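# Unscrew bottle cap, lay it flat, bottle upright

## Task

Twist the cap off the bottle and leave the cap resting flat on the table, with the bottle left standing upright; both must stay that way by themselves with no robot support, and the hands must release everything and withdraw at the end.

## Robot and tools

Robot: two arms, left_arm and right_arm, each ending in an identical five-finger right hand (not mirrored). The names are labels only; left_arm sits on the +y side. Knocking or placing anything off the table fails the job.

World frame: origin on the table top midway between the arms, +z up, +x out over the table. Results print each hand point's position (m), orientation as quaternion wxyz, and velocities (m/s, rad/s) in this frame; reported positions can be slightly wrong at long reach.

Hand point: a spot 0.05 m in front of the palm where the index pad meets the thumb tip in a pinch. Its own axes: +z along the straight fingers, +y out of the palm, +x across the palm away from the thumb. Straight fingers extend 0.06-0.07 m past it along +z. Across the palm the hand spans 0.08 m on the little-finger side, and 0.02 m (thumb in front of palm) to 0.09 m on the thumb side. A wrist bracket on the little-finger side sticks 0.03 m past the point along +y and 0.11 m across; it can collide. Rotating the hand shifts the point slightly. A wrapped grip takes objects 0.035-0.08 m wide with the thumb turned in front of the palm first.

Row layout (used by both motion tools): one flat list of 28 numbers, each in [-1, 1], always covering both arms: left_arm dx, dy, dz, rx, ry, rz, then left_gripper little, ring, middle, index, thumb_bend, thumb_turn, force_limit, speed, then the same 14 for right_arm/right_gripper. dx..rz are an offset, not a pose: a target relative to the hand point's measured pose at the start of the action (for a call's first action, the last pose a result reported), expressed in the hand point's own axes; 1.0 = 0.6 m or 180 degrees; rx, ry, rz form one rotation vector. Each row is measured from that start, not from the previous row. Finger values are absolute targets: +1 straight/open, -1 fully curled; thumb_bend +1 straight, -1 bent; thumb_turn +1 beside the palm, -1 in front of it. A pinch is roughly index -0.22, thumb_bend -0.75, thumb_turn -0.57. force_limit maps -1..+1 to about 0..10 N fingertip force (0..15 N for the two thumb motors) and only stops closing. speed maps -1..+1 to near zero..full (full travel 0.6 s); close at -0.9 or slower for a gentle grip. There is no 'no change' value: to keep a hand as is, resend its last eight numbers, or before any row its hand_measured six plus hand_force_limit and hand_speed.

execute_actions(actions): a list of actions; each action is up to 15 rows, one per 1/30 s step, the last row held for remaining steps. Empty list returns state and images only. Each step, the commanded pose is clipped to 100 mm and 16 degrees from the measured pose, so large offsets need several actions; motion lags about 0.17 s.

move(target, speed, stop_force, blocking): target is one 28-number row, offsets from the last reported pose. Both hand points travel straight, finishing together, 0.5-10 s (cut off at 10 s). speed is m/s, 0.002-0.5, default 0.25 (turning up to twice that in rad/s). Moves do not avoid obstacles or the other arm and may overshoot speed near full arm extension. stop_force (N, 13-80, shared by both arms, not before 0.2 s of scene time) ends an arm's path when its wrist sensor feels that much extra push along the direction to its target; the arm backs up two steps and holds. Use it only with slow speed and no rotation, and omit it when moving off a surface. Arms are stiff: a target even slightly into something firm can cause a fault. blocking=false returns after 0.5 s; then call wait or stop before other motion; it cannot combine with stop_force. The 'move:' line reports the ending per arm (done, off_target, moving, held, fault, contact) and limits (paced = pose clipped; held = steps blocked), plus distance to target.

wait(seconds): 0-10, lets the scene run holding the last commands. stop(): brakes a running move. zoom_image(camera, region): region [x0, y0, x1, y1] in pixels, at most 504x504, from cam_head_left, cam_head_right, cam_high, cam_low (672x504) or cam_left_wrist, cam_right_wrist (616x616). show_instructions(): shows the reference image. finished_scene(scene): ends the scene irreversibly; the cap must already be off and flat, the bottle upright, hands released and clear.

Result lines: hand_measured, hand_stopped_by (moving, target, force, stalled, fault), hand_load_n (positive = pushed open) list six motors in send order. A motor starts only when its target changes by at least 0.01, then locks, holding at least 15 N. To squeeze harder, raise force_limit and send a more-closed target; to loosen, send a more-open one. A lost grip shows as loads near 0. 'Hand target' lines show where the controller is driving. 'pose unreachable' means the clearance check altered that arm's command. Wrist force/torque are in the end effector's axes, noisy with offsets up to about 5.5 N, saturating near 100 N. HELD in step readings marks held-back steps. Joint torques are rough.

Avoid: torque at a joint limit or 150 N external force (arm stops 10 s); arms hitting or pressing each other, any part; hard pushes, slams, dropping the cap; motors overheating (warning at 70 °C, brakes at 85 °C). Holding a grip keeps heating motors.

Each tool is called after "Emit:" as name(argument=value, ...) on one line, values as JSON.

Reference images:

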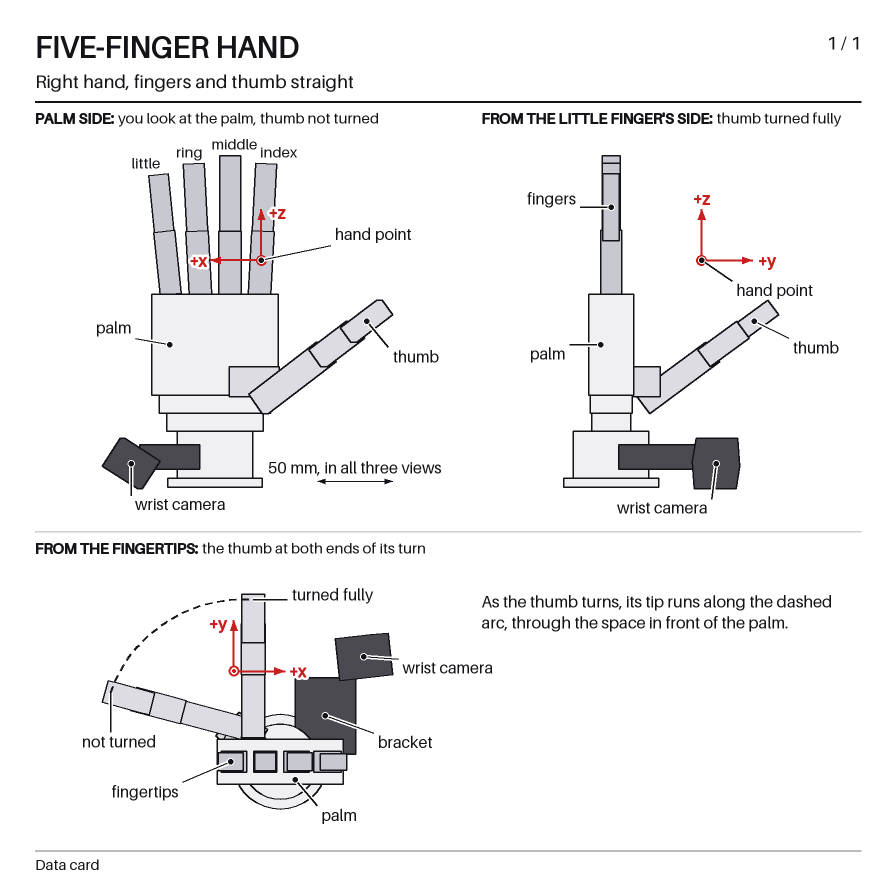

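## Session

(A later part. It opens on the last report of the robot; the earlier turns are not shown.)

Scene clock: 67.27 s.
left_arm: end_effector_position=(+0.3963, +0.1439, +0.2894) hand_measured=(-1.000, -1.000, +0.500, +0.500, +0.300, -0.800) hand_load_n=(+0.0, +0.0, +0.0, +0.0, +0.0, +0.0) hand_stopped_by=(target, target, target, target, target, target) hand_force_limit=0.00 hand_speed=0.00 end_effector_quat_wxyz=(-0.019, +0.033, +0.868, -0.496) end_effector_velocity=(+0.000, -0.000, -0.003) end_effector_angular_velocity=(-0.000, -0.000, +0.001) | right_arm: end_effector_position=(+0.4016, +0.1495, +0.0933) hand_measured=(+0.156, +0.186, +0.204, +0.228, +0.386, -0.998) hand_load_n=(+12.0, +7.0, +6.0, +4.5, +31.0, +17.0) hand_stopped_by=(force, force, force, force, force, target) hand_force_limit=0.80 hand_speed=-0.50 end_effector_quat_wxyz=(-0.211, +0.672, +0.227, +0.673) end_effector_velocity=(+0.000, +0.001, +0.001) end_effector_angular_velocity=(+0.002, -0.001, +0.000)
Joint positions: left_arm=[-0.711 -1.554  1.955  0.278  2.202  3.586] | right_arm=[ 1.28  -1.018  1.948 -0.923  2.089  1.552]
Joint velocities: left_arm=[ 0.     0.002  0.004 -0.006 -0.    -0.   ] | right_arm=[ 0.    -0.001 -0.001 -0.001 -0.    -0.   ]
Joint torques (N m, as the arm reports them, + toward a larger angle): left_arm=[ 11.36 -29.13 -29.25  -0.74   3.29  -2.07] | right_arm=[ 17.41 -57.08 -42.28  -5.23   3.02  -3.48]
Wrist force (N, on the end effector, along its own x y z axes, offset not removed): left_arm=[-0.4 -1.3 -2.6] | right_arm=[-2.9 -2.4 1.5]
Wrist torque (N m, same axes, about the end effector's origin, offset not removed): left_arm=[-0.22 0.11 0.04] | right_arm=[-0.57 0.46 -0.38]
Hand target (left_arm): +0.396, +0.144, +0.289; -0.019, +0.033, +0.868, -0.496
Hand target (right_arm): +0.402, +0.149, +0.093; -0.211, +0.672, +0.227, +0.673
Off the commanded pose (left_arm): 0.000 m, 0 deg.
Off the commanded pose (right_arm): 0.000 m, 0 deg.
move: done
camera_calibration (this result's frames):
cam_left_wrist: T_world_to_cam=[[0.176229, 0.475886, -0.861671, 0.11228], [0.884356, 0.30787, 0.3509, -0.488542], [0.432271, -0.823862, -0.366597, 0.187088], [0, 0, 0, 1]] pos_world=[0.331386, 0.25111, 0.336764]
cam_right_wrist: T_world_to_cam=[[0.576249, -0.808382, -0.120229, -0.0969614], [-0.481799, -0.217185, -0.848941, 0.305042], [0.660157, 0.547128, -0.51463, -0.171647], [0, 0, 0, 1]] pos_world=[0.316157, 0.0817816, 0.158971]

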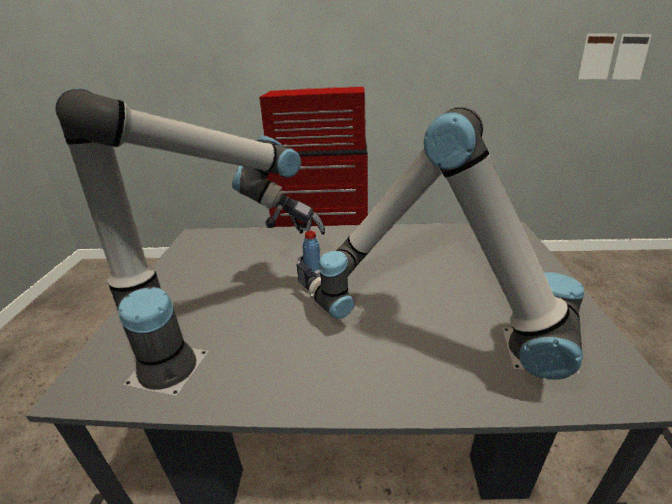

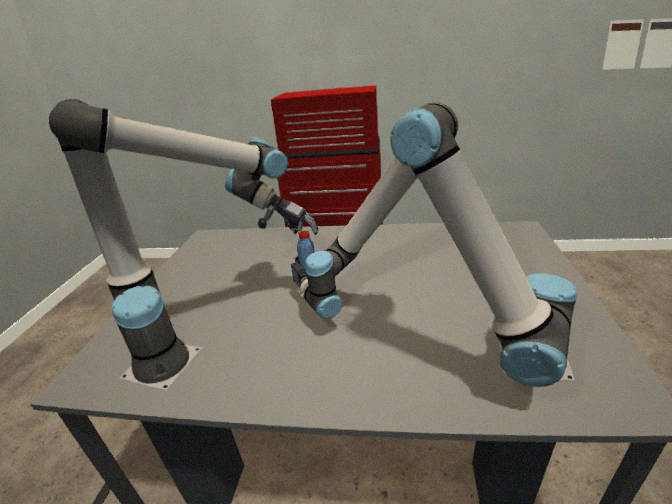

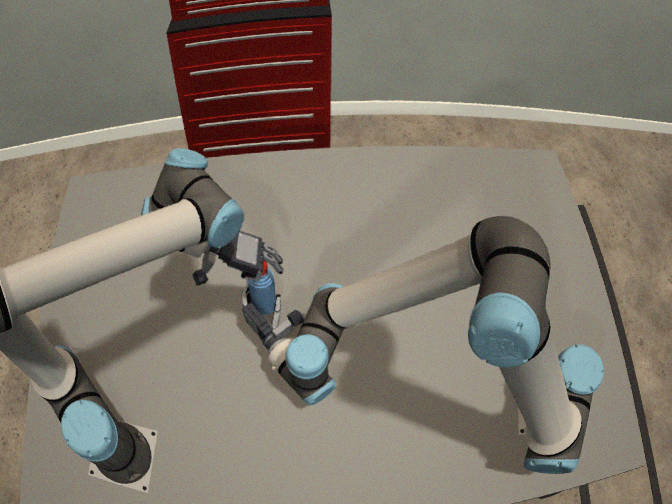

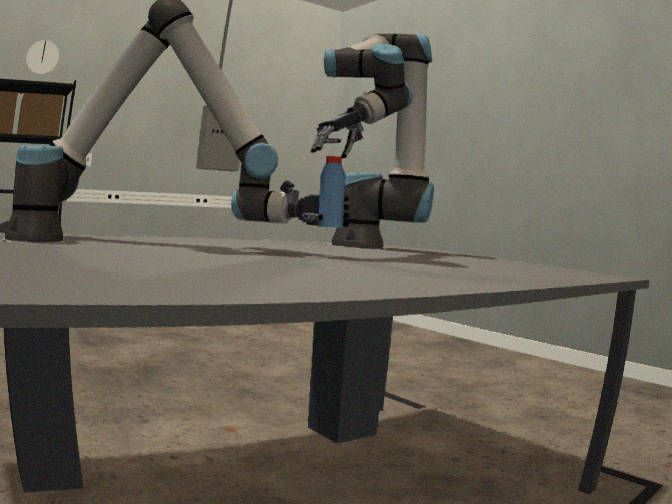

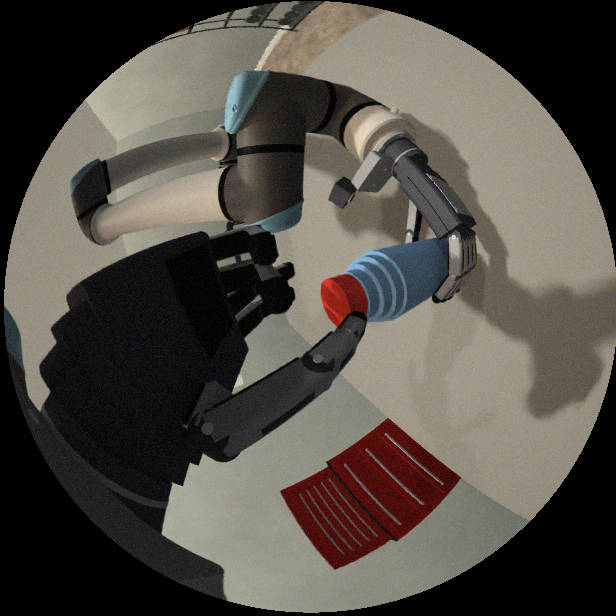

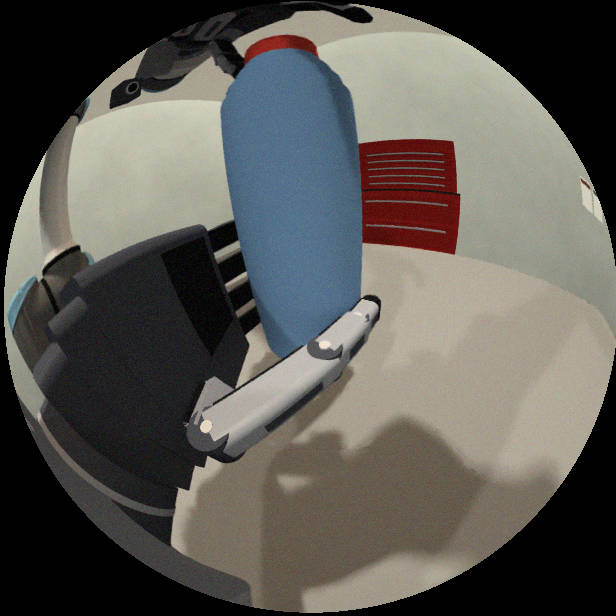

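Descend 2 cm more, grip, turn.

Emit:
move(target=[0,0.03,0.017,0,0,0,-1,-1,0.5,0.5,0.3,-0.8,0,0, 0,0,0,0,0,0,-1,-1,-1,-1,-0.6,-1,0.8,-0.5], speed=0.05)

Emit:
move(target=[0,0,0,0,0,0,-1,-1,-0.6,-0.6,-0.9,-0.8,0.8,-0.6, 0,0,0,0,0,0,-1,-1,-1,-1,-0.6,-1,0.8,-0.5])

Emit:
zoom_image(camera="cam_low", region=[260,90,420,240])

Scene clock: 69.63 s.
left_arm: end_effector_position=(+0.3963, +0.1442, +0.2691) hand_measured=(-1.000, -1.000, +0.500, +0.500, +0.300, -0.800) hand_load_n=(+0.0, +0.0, +0.0, +0.0, +0.0, +0.0) hand_stopped_by=(target, target, target, target, target, target) hand_force_limit=0.00 hand_speed=0.00 end_effector_quat_wxyz=(-0.019, +0.033, +0.868, -0.496) end_effector_velocity=(+0.001, -0.000, -0.002) end_effector_angular_velocity=(-0.001, -0.001, +0.000) | right_arm: end_effector_position=(+0.4016, +0.1495, +0.0933) hand_measured=(+0.156, +0.186, +0.204, +0.228, +0.386, -0.998) hand_load_n=(+12.0, +7.0, +6.0, +4.5, +31.0, +17.0) hand_stopped_by=(force, force, force, force, force, target) hand_force_limit=0.80 hand_speed=-0.50 end_effector_quat_wxyz=(-0.211, +0.672, +0.227, +0.673) end_effector_velocity=(-0.000, -0.000, -0.001) end_effector_angular_velocity=(-0.001, +0.000, +0.000)
Joint positions: left_arm=[-0.711 -1.539  1.979  0.24   2.202  3.587] | right_arm=[ 1.28  -1.018  1.948 -0.923  2.089  1.552]
Joint velocities: left_arm=[ 0.     0.002  0.002 -0.006  0.     0.   ] | right_arm=[ 0.     0.001  0.    -0.     0.     0.   ]
Joint torques (N m, as the arm reports them, + toward a larger angle): left_arm=[ 12.08 -31.26 -29.47  -0.35   3.49   1.13] | right_arm=[ 19.54 -55.21 -42.77  -5.15   3.32  -4.15]
Wrist force (N, on the end effector, along its own x y z axes, offset not removed): left_arm=[0.6 1.0 -4.2] | right_arm=[4.5 -0.5 5.9]
Wrist torque (N m, same axes, about the end effector's origin, offset not removed): left_arm=[0.25 -0.04 -0.01] | right_arm=[-0.46 -0.73 0.50]
Hand target (left_arm): +0.396, +0.144, +0.269; -0.019, +0.033, +0.868, -0.496
Hand target (right_arm): +0.402, +0.149, +0.093; -0.211, +0.672, +0.227, +0.673
Off the commanded pose (left_arm): 0.000 m, 0 deg.
Off the commanded pose (right_arm): 0.000 m, 0 deg.
move: done
camera_calibration (this result's frames):
cam_left_wrist: T_world_to_cam=[[0.176244, 0.4759, -0.86166, 0.094576], [0.884358, 0.307849, 0.350913, -0.481535], [0.43226, -0.823862, -0.366609, 0.179912], [0, 0, 0, 1]] pos_world=[0.331413, 0.251454, 0.316427]
cam_right_wrist: T_world_to_cam=[[0.576249, -0.808382, -0.120229, -0.0969615], [-0.481799, -0.217186, -0.848941, 0.305042], [0.660157, 0.547128, -0.51463, -0.171647], [0, 0, 0, 1]] pos_world=[0.316157, 0.0817815, 0.158971]

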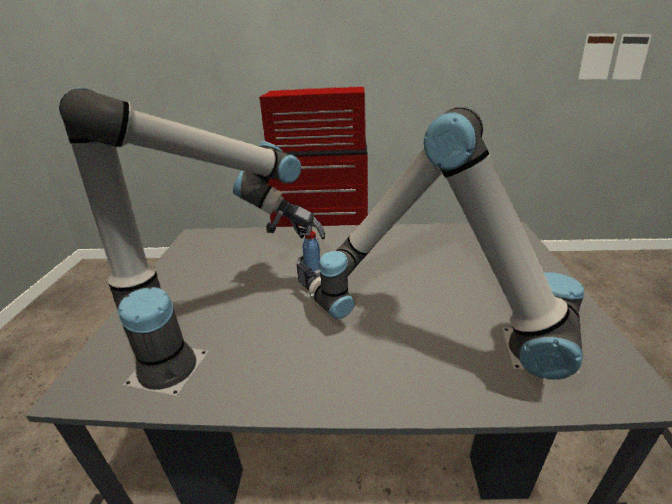

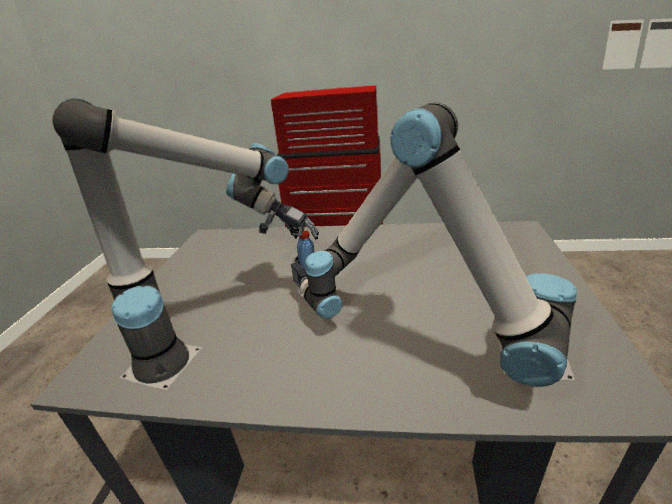

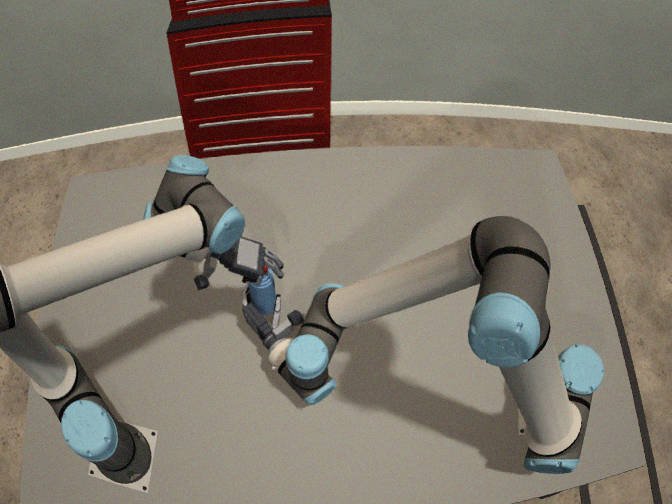

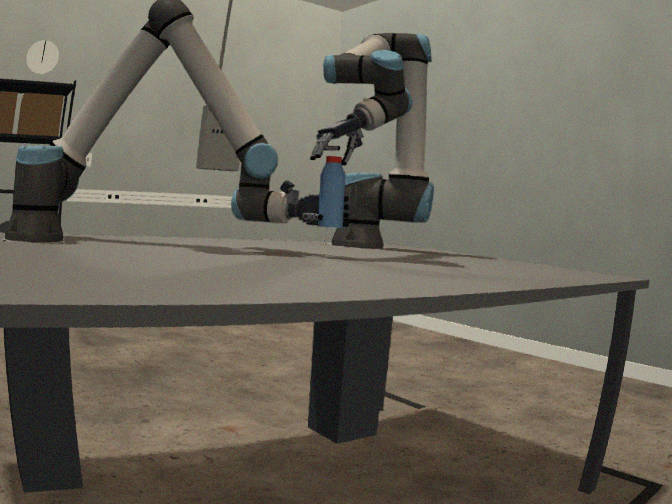

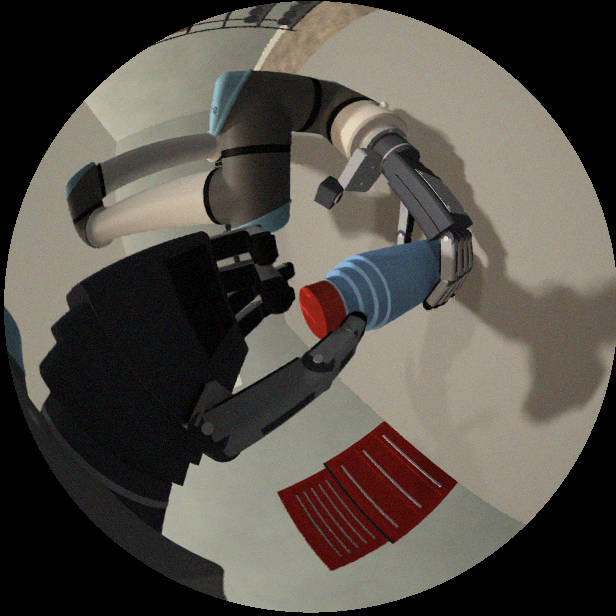

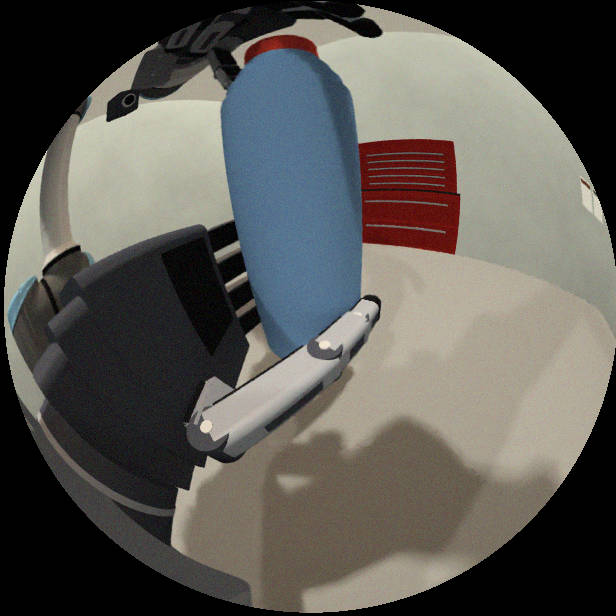

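Scene clock: 70.63 s.
left_arm: end_effector_position=(+0.3963, +0.1442, +0.2691) hand_measured=(-1.000, -1.000, +0.054, +0.108, +0.032, -0.800) hand_load_n=(+0.0, +0.0, +10.5, +9.0, +14.0, +0.5) hand_stopped_by=(target, target, force, force, force, target) hand_force_limit=0.80 hand_speed=-0.60 end_effector_quat_wxyz=(-0.019, +0.033, +0.868, -0.496) end_effector_velocity=(-0.000, -0.000, -0.001) end_effector_angular_velocity=(+0.002, +0.001, -0.000) | right_arm: end_effector_position=(+0.4016, +0.1495, +0.0933) hand_measured=(+0.156, +0.186, +0.204, +0.228, +0.386, -0.998) hand_load_n=(+14.5, +8.5, +6.5, +4.0, +31.0, +15.5) hand_stopped_by=(force, force, force, force, force, target) hand_force_limit=0.80 hand_speed=-0.50 end_effector_quat_wxyz=(-0.211, +0.672, +0.227, +0.673) end_effector_velocity=(-0.000, +0.000, +0.000) end_effector_angular_velocity=(+0.001, -0.001, +0.000)
Joint positions: left_arm=[-0.711 -1.539  1.979  0.24   2.202  3.587] | right_arm=[ 1.28  -1.018  1.948 -0.923  2.089  1.552]
Joint velocities: left_arm=[-0.     0.001  0.     0.    -0.    -0.   ] | right_arm=[ 0.    -0.     0.    -0.001  0.    -0.   ]
Joint torques (N m, as the arm reports them, + toward a larger angle): left_arm=[  9.74 -45.76 -44.37   3.84   2.28   1.24] | right_arm=[ 17.53 -60.36 -41.75  -5.     3.11  -3.76]
Wrist force (N, on the end effector, along its own x y z axes, offset not removed): left_arm=[-1.1 -4.4 -1.7] | right_arm=[-1.8 -3.4 3.9]
Wrist torque (N m, same axes, about the end effector's origin, offset not removed): left_arm=[-0.13 0.27 -0.26] | right_arm=[-0.38 -0.53 -0.34]
Hand target (left_arm): +0.396, +0.144, +0.269; -0.019, +0.033, +0.868, -0.496
Hand target (right_arm): +0.402, +0.149, +0.093; -0.211, +0.672, +0.227, +0.673
Off the commanded pose (left_arm): 0.000 m, 0 deg.
Off the commanded pose (right_arm): 0.000 m, 0 deg.
move: done
camera_calibration (this result's frames):
cam_left_wrist: T_world_to_cam=[[0.176248, 0.47588, -0.86167, 0.0945808], [0.884365, 0.30784, 0.350903, -0.481529], [0.432244, -0.823877, -0.366596, 0.179916], [0, 0, 0, 1]] pos_world=[0.33141, 0.251453, 0.316424]
cam_right_wrist: T_world_to_cam=[[0.576248, -0.808384, -0.120224, -0.0969614], [-0.481802, -0.217193, -0.848937, 0.305035], [0.660155, 0.547122, -0.514638, -0.171649], [0, 0, 0, 1]] pos_world=[0.316155, 0.0817823, 0.158961]

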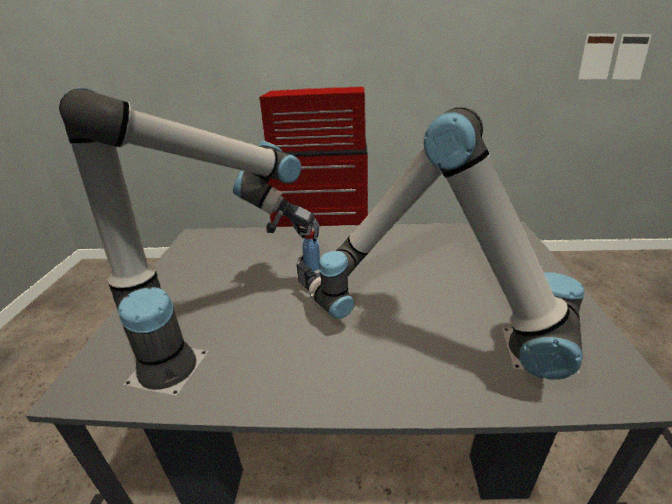

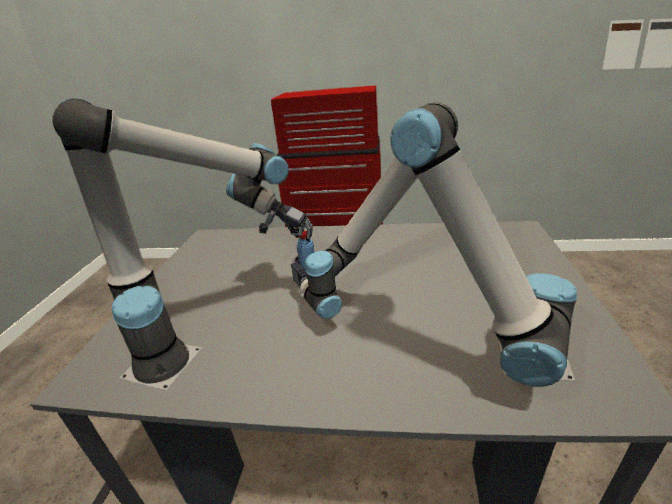

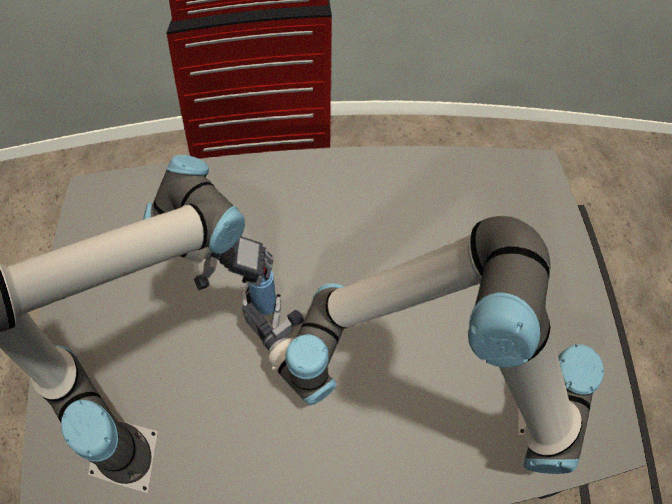

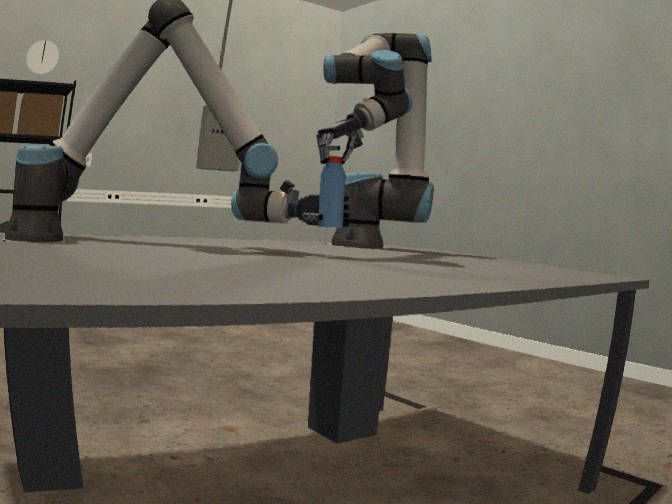

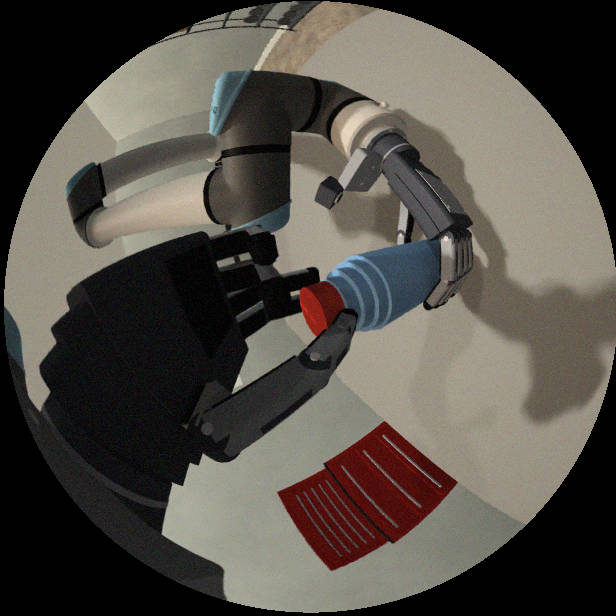

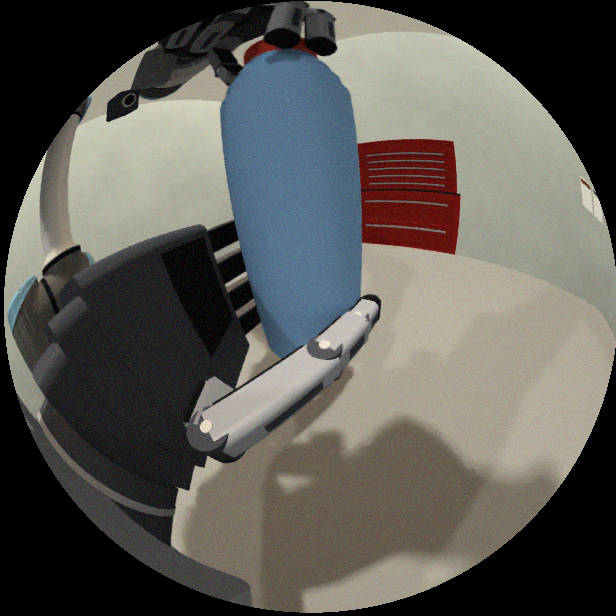

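Region (260, 90, 420, 240) of cam_low's 672x504 image, scaled by 3.150, with more detail than that image has; it fills the top 472 rows of this view, and the rest is white.

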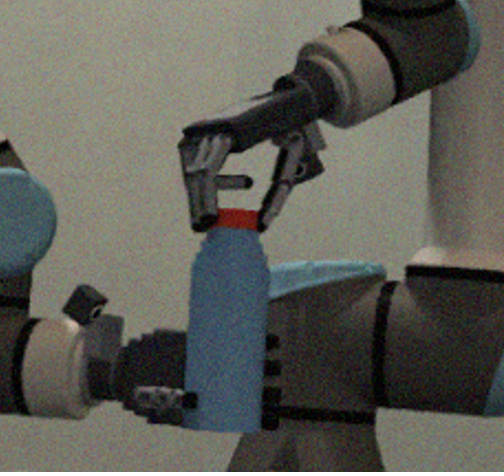

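Emit:
move(target=[0,0,0,0,-0.481,-0.278,-1,-1,-0.6,-0.6,-0.9,-0.8,0.8,-0.6, 0,0,0,0,0,0,-1,-1,-1,-1,-0.6,-1,0.8,-0.5], speed=0.3)

Scene clock: 74.17 s.
left_arm: end_effector_position=(+0.3973, +0.1431, +0.2700) hand_measured=(-1.000, -1.000, +0.054, +0.108, +0.032, -0.800) hand_load_n=(+0.0, +0.0, +7.5, +8.5, +14.0, +3.0) hand_stopped_by=(target, target, force, force, force, target) hand_force_limit=0.80 hand_speed=-0.60 end_effector_quat_wxyz=(-0.365, +0.625, -0.597, +0.347) end_effector_velocity=(-0.000, -0.001, -0.000) end_effector_angular_velocity=(-0.002, +0.000, -0.000) | right_arm: end_effector_position=(+0.4016, +0.1494, +0.0932) hand_measured=(+0.156, +0.186, +0.204, +0.228, +0.388, -0.998) hand_load_n=(+14.0, +8.0, +6.0, +4.0, +28.5, +15.0) hand_stopped_by=(force, force, force, force, force, target) hand_force_limit=0.80 hand_speed=-0.50 end_effector_quat_wxyz=(-0.211, +0.672, +0.227, +0.673) end_effector_velocity=(-0.000, -0.000, -0.001) end_effector_angular_velocity=(-0.000, +0.000, -0.000)
Joint positions: left_arm=[-1.259 -1.317  1.875  0.87   0.521  1.737] | right_arm=[ 1.28  -1.018  1.948 -0.923  2.089  1.552]
Joint velocities: left_arm=[-0.     0.    -0.    -0.002  0.    -0.   ] | right_arm=[-0.     0.001  0.    -0.001  0.     0.   ]
Joint torques (N m, as the arm reports them, + toward a larger angle): left_arm=[  5.78 -56.97 -21.76   1.23  -2.42   0.82] | right_arm=[ 17.9  -69.43 -29.19  -1.87   1.9    0.64]
Wrist force (N, on the end effector, along its own x y z axes, offset not removed): left_arm=[6.5 -4.3 -9.2] | right_arm=[-7.7 -2.3 1.0]
Wrist torque (N m, same axes, about the end effector's origin, offset not removed): left_arm=[-0.17 -0.35 0.13] | right_arm=[-0.24 -0.42 -0.01]
Hand target (left_arm): +0.397, +0.143, +0.270; -0.365, +0.625, -0.597, +0.347
Hand target (right_arm): +0.402, +0.149, +0.093; -0.211, +0.672, +0.227, +0.673
Off the commanded pose (left_arm): 0.002 m, 3 deg.
Off the commanded pose (right_arm): 0.000 m, 0 deg.
move: held (left_arm); limits=held; held on 6 of 101 steps (left_arm), including the last (left_arm)
pose unreachable (left arm): on one or more control steps of this call, first in action 0 (counted from 0), this arm could not follow its commanded pose, so it was not sent that pose on those steps. On the call's last step it was still not sent that pose. It may still have moved: this result reports where it is.
cause: the commanded pose would bring a part of the arm too close to another arm (a part of this arm just beyond joint 4 (wrist 1) and a part of the other arm just beyond its joint 3 (elbow)).
camera_calibration (this result's frames):
cam_left_wrist: T_world_to_cam=[[-0.479529, 0.118288, -0.869517, 0.409622], [-0.420983, 0.838393, 0.346222, -0.038404], [0.769951, 0.532076, -0.352236, -0.153115], [0, 0, 0, 1]] pos_world=[0.298149, 0.0652128, 0.315537]
cam_right_wrist: T_world_to_cam=[[0.576231, -0.808413, -0.120111, -0.097011], [-0.481872, -0.217355, -0.848856, 0.304964], [0.66012, 0.547015, -0.514798, -0.1716], [0, 0, 0, 1]] pos_world=[0.316131, 0.0817284, 0.158879]

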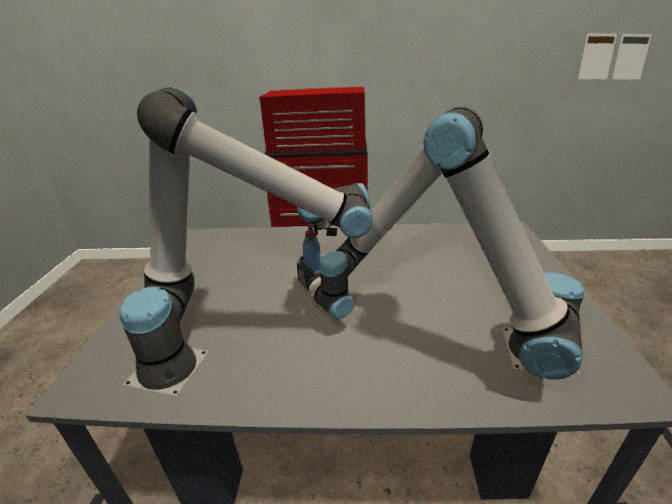

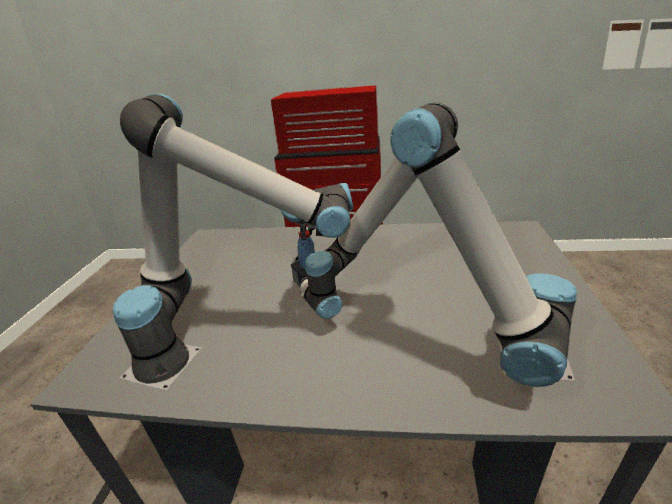

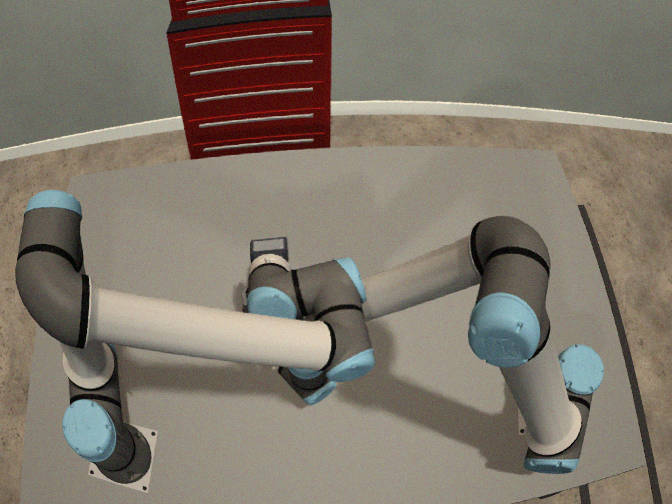

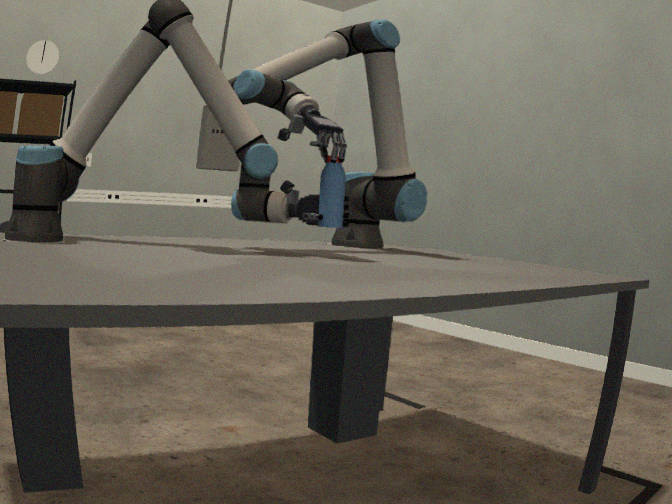

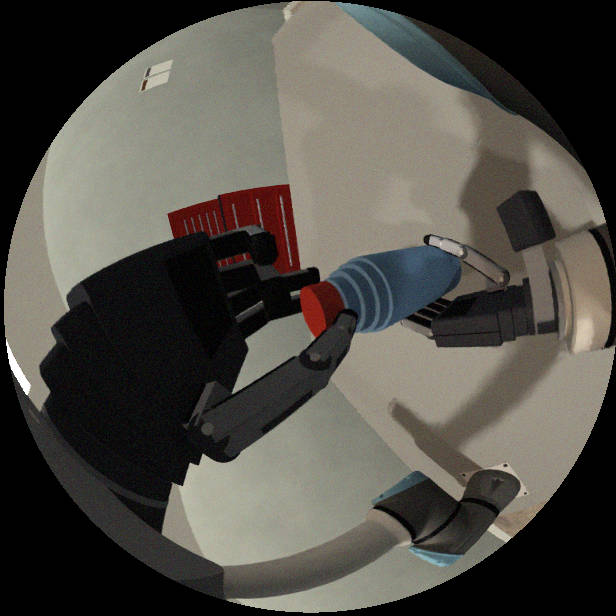

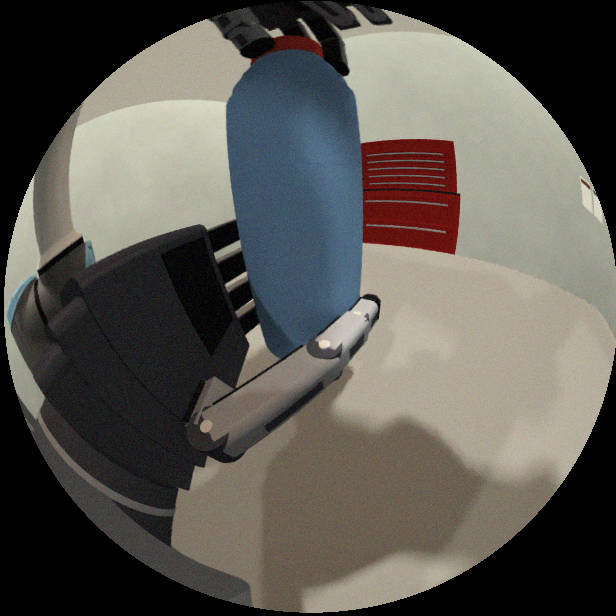

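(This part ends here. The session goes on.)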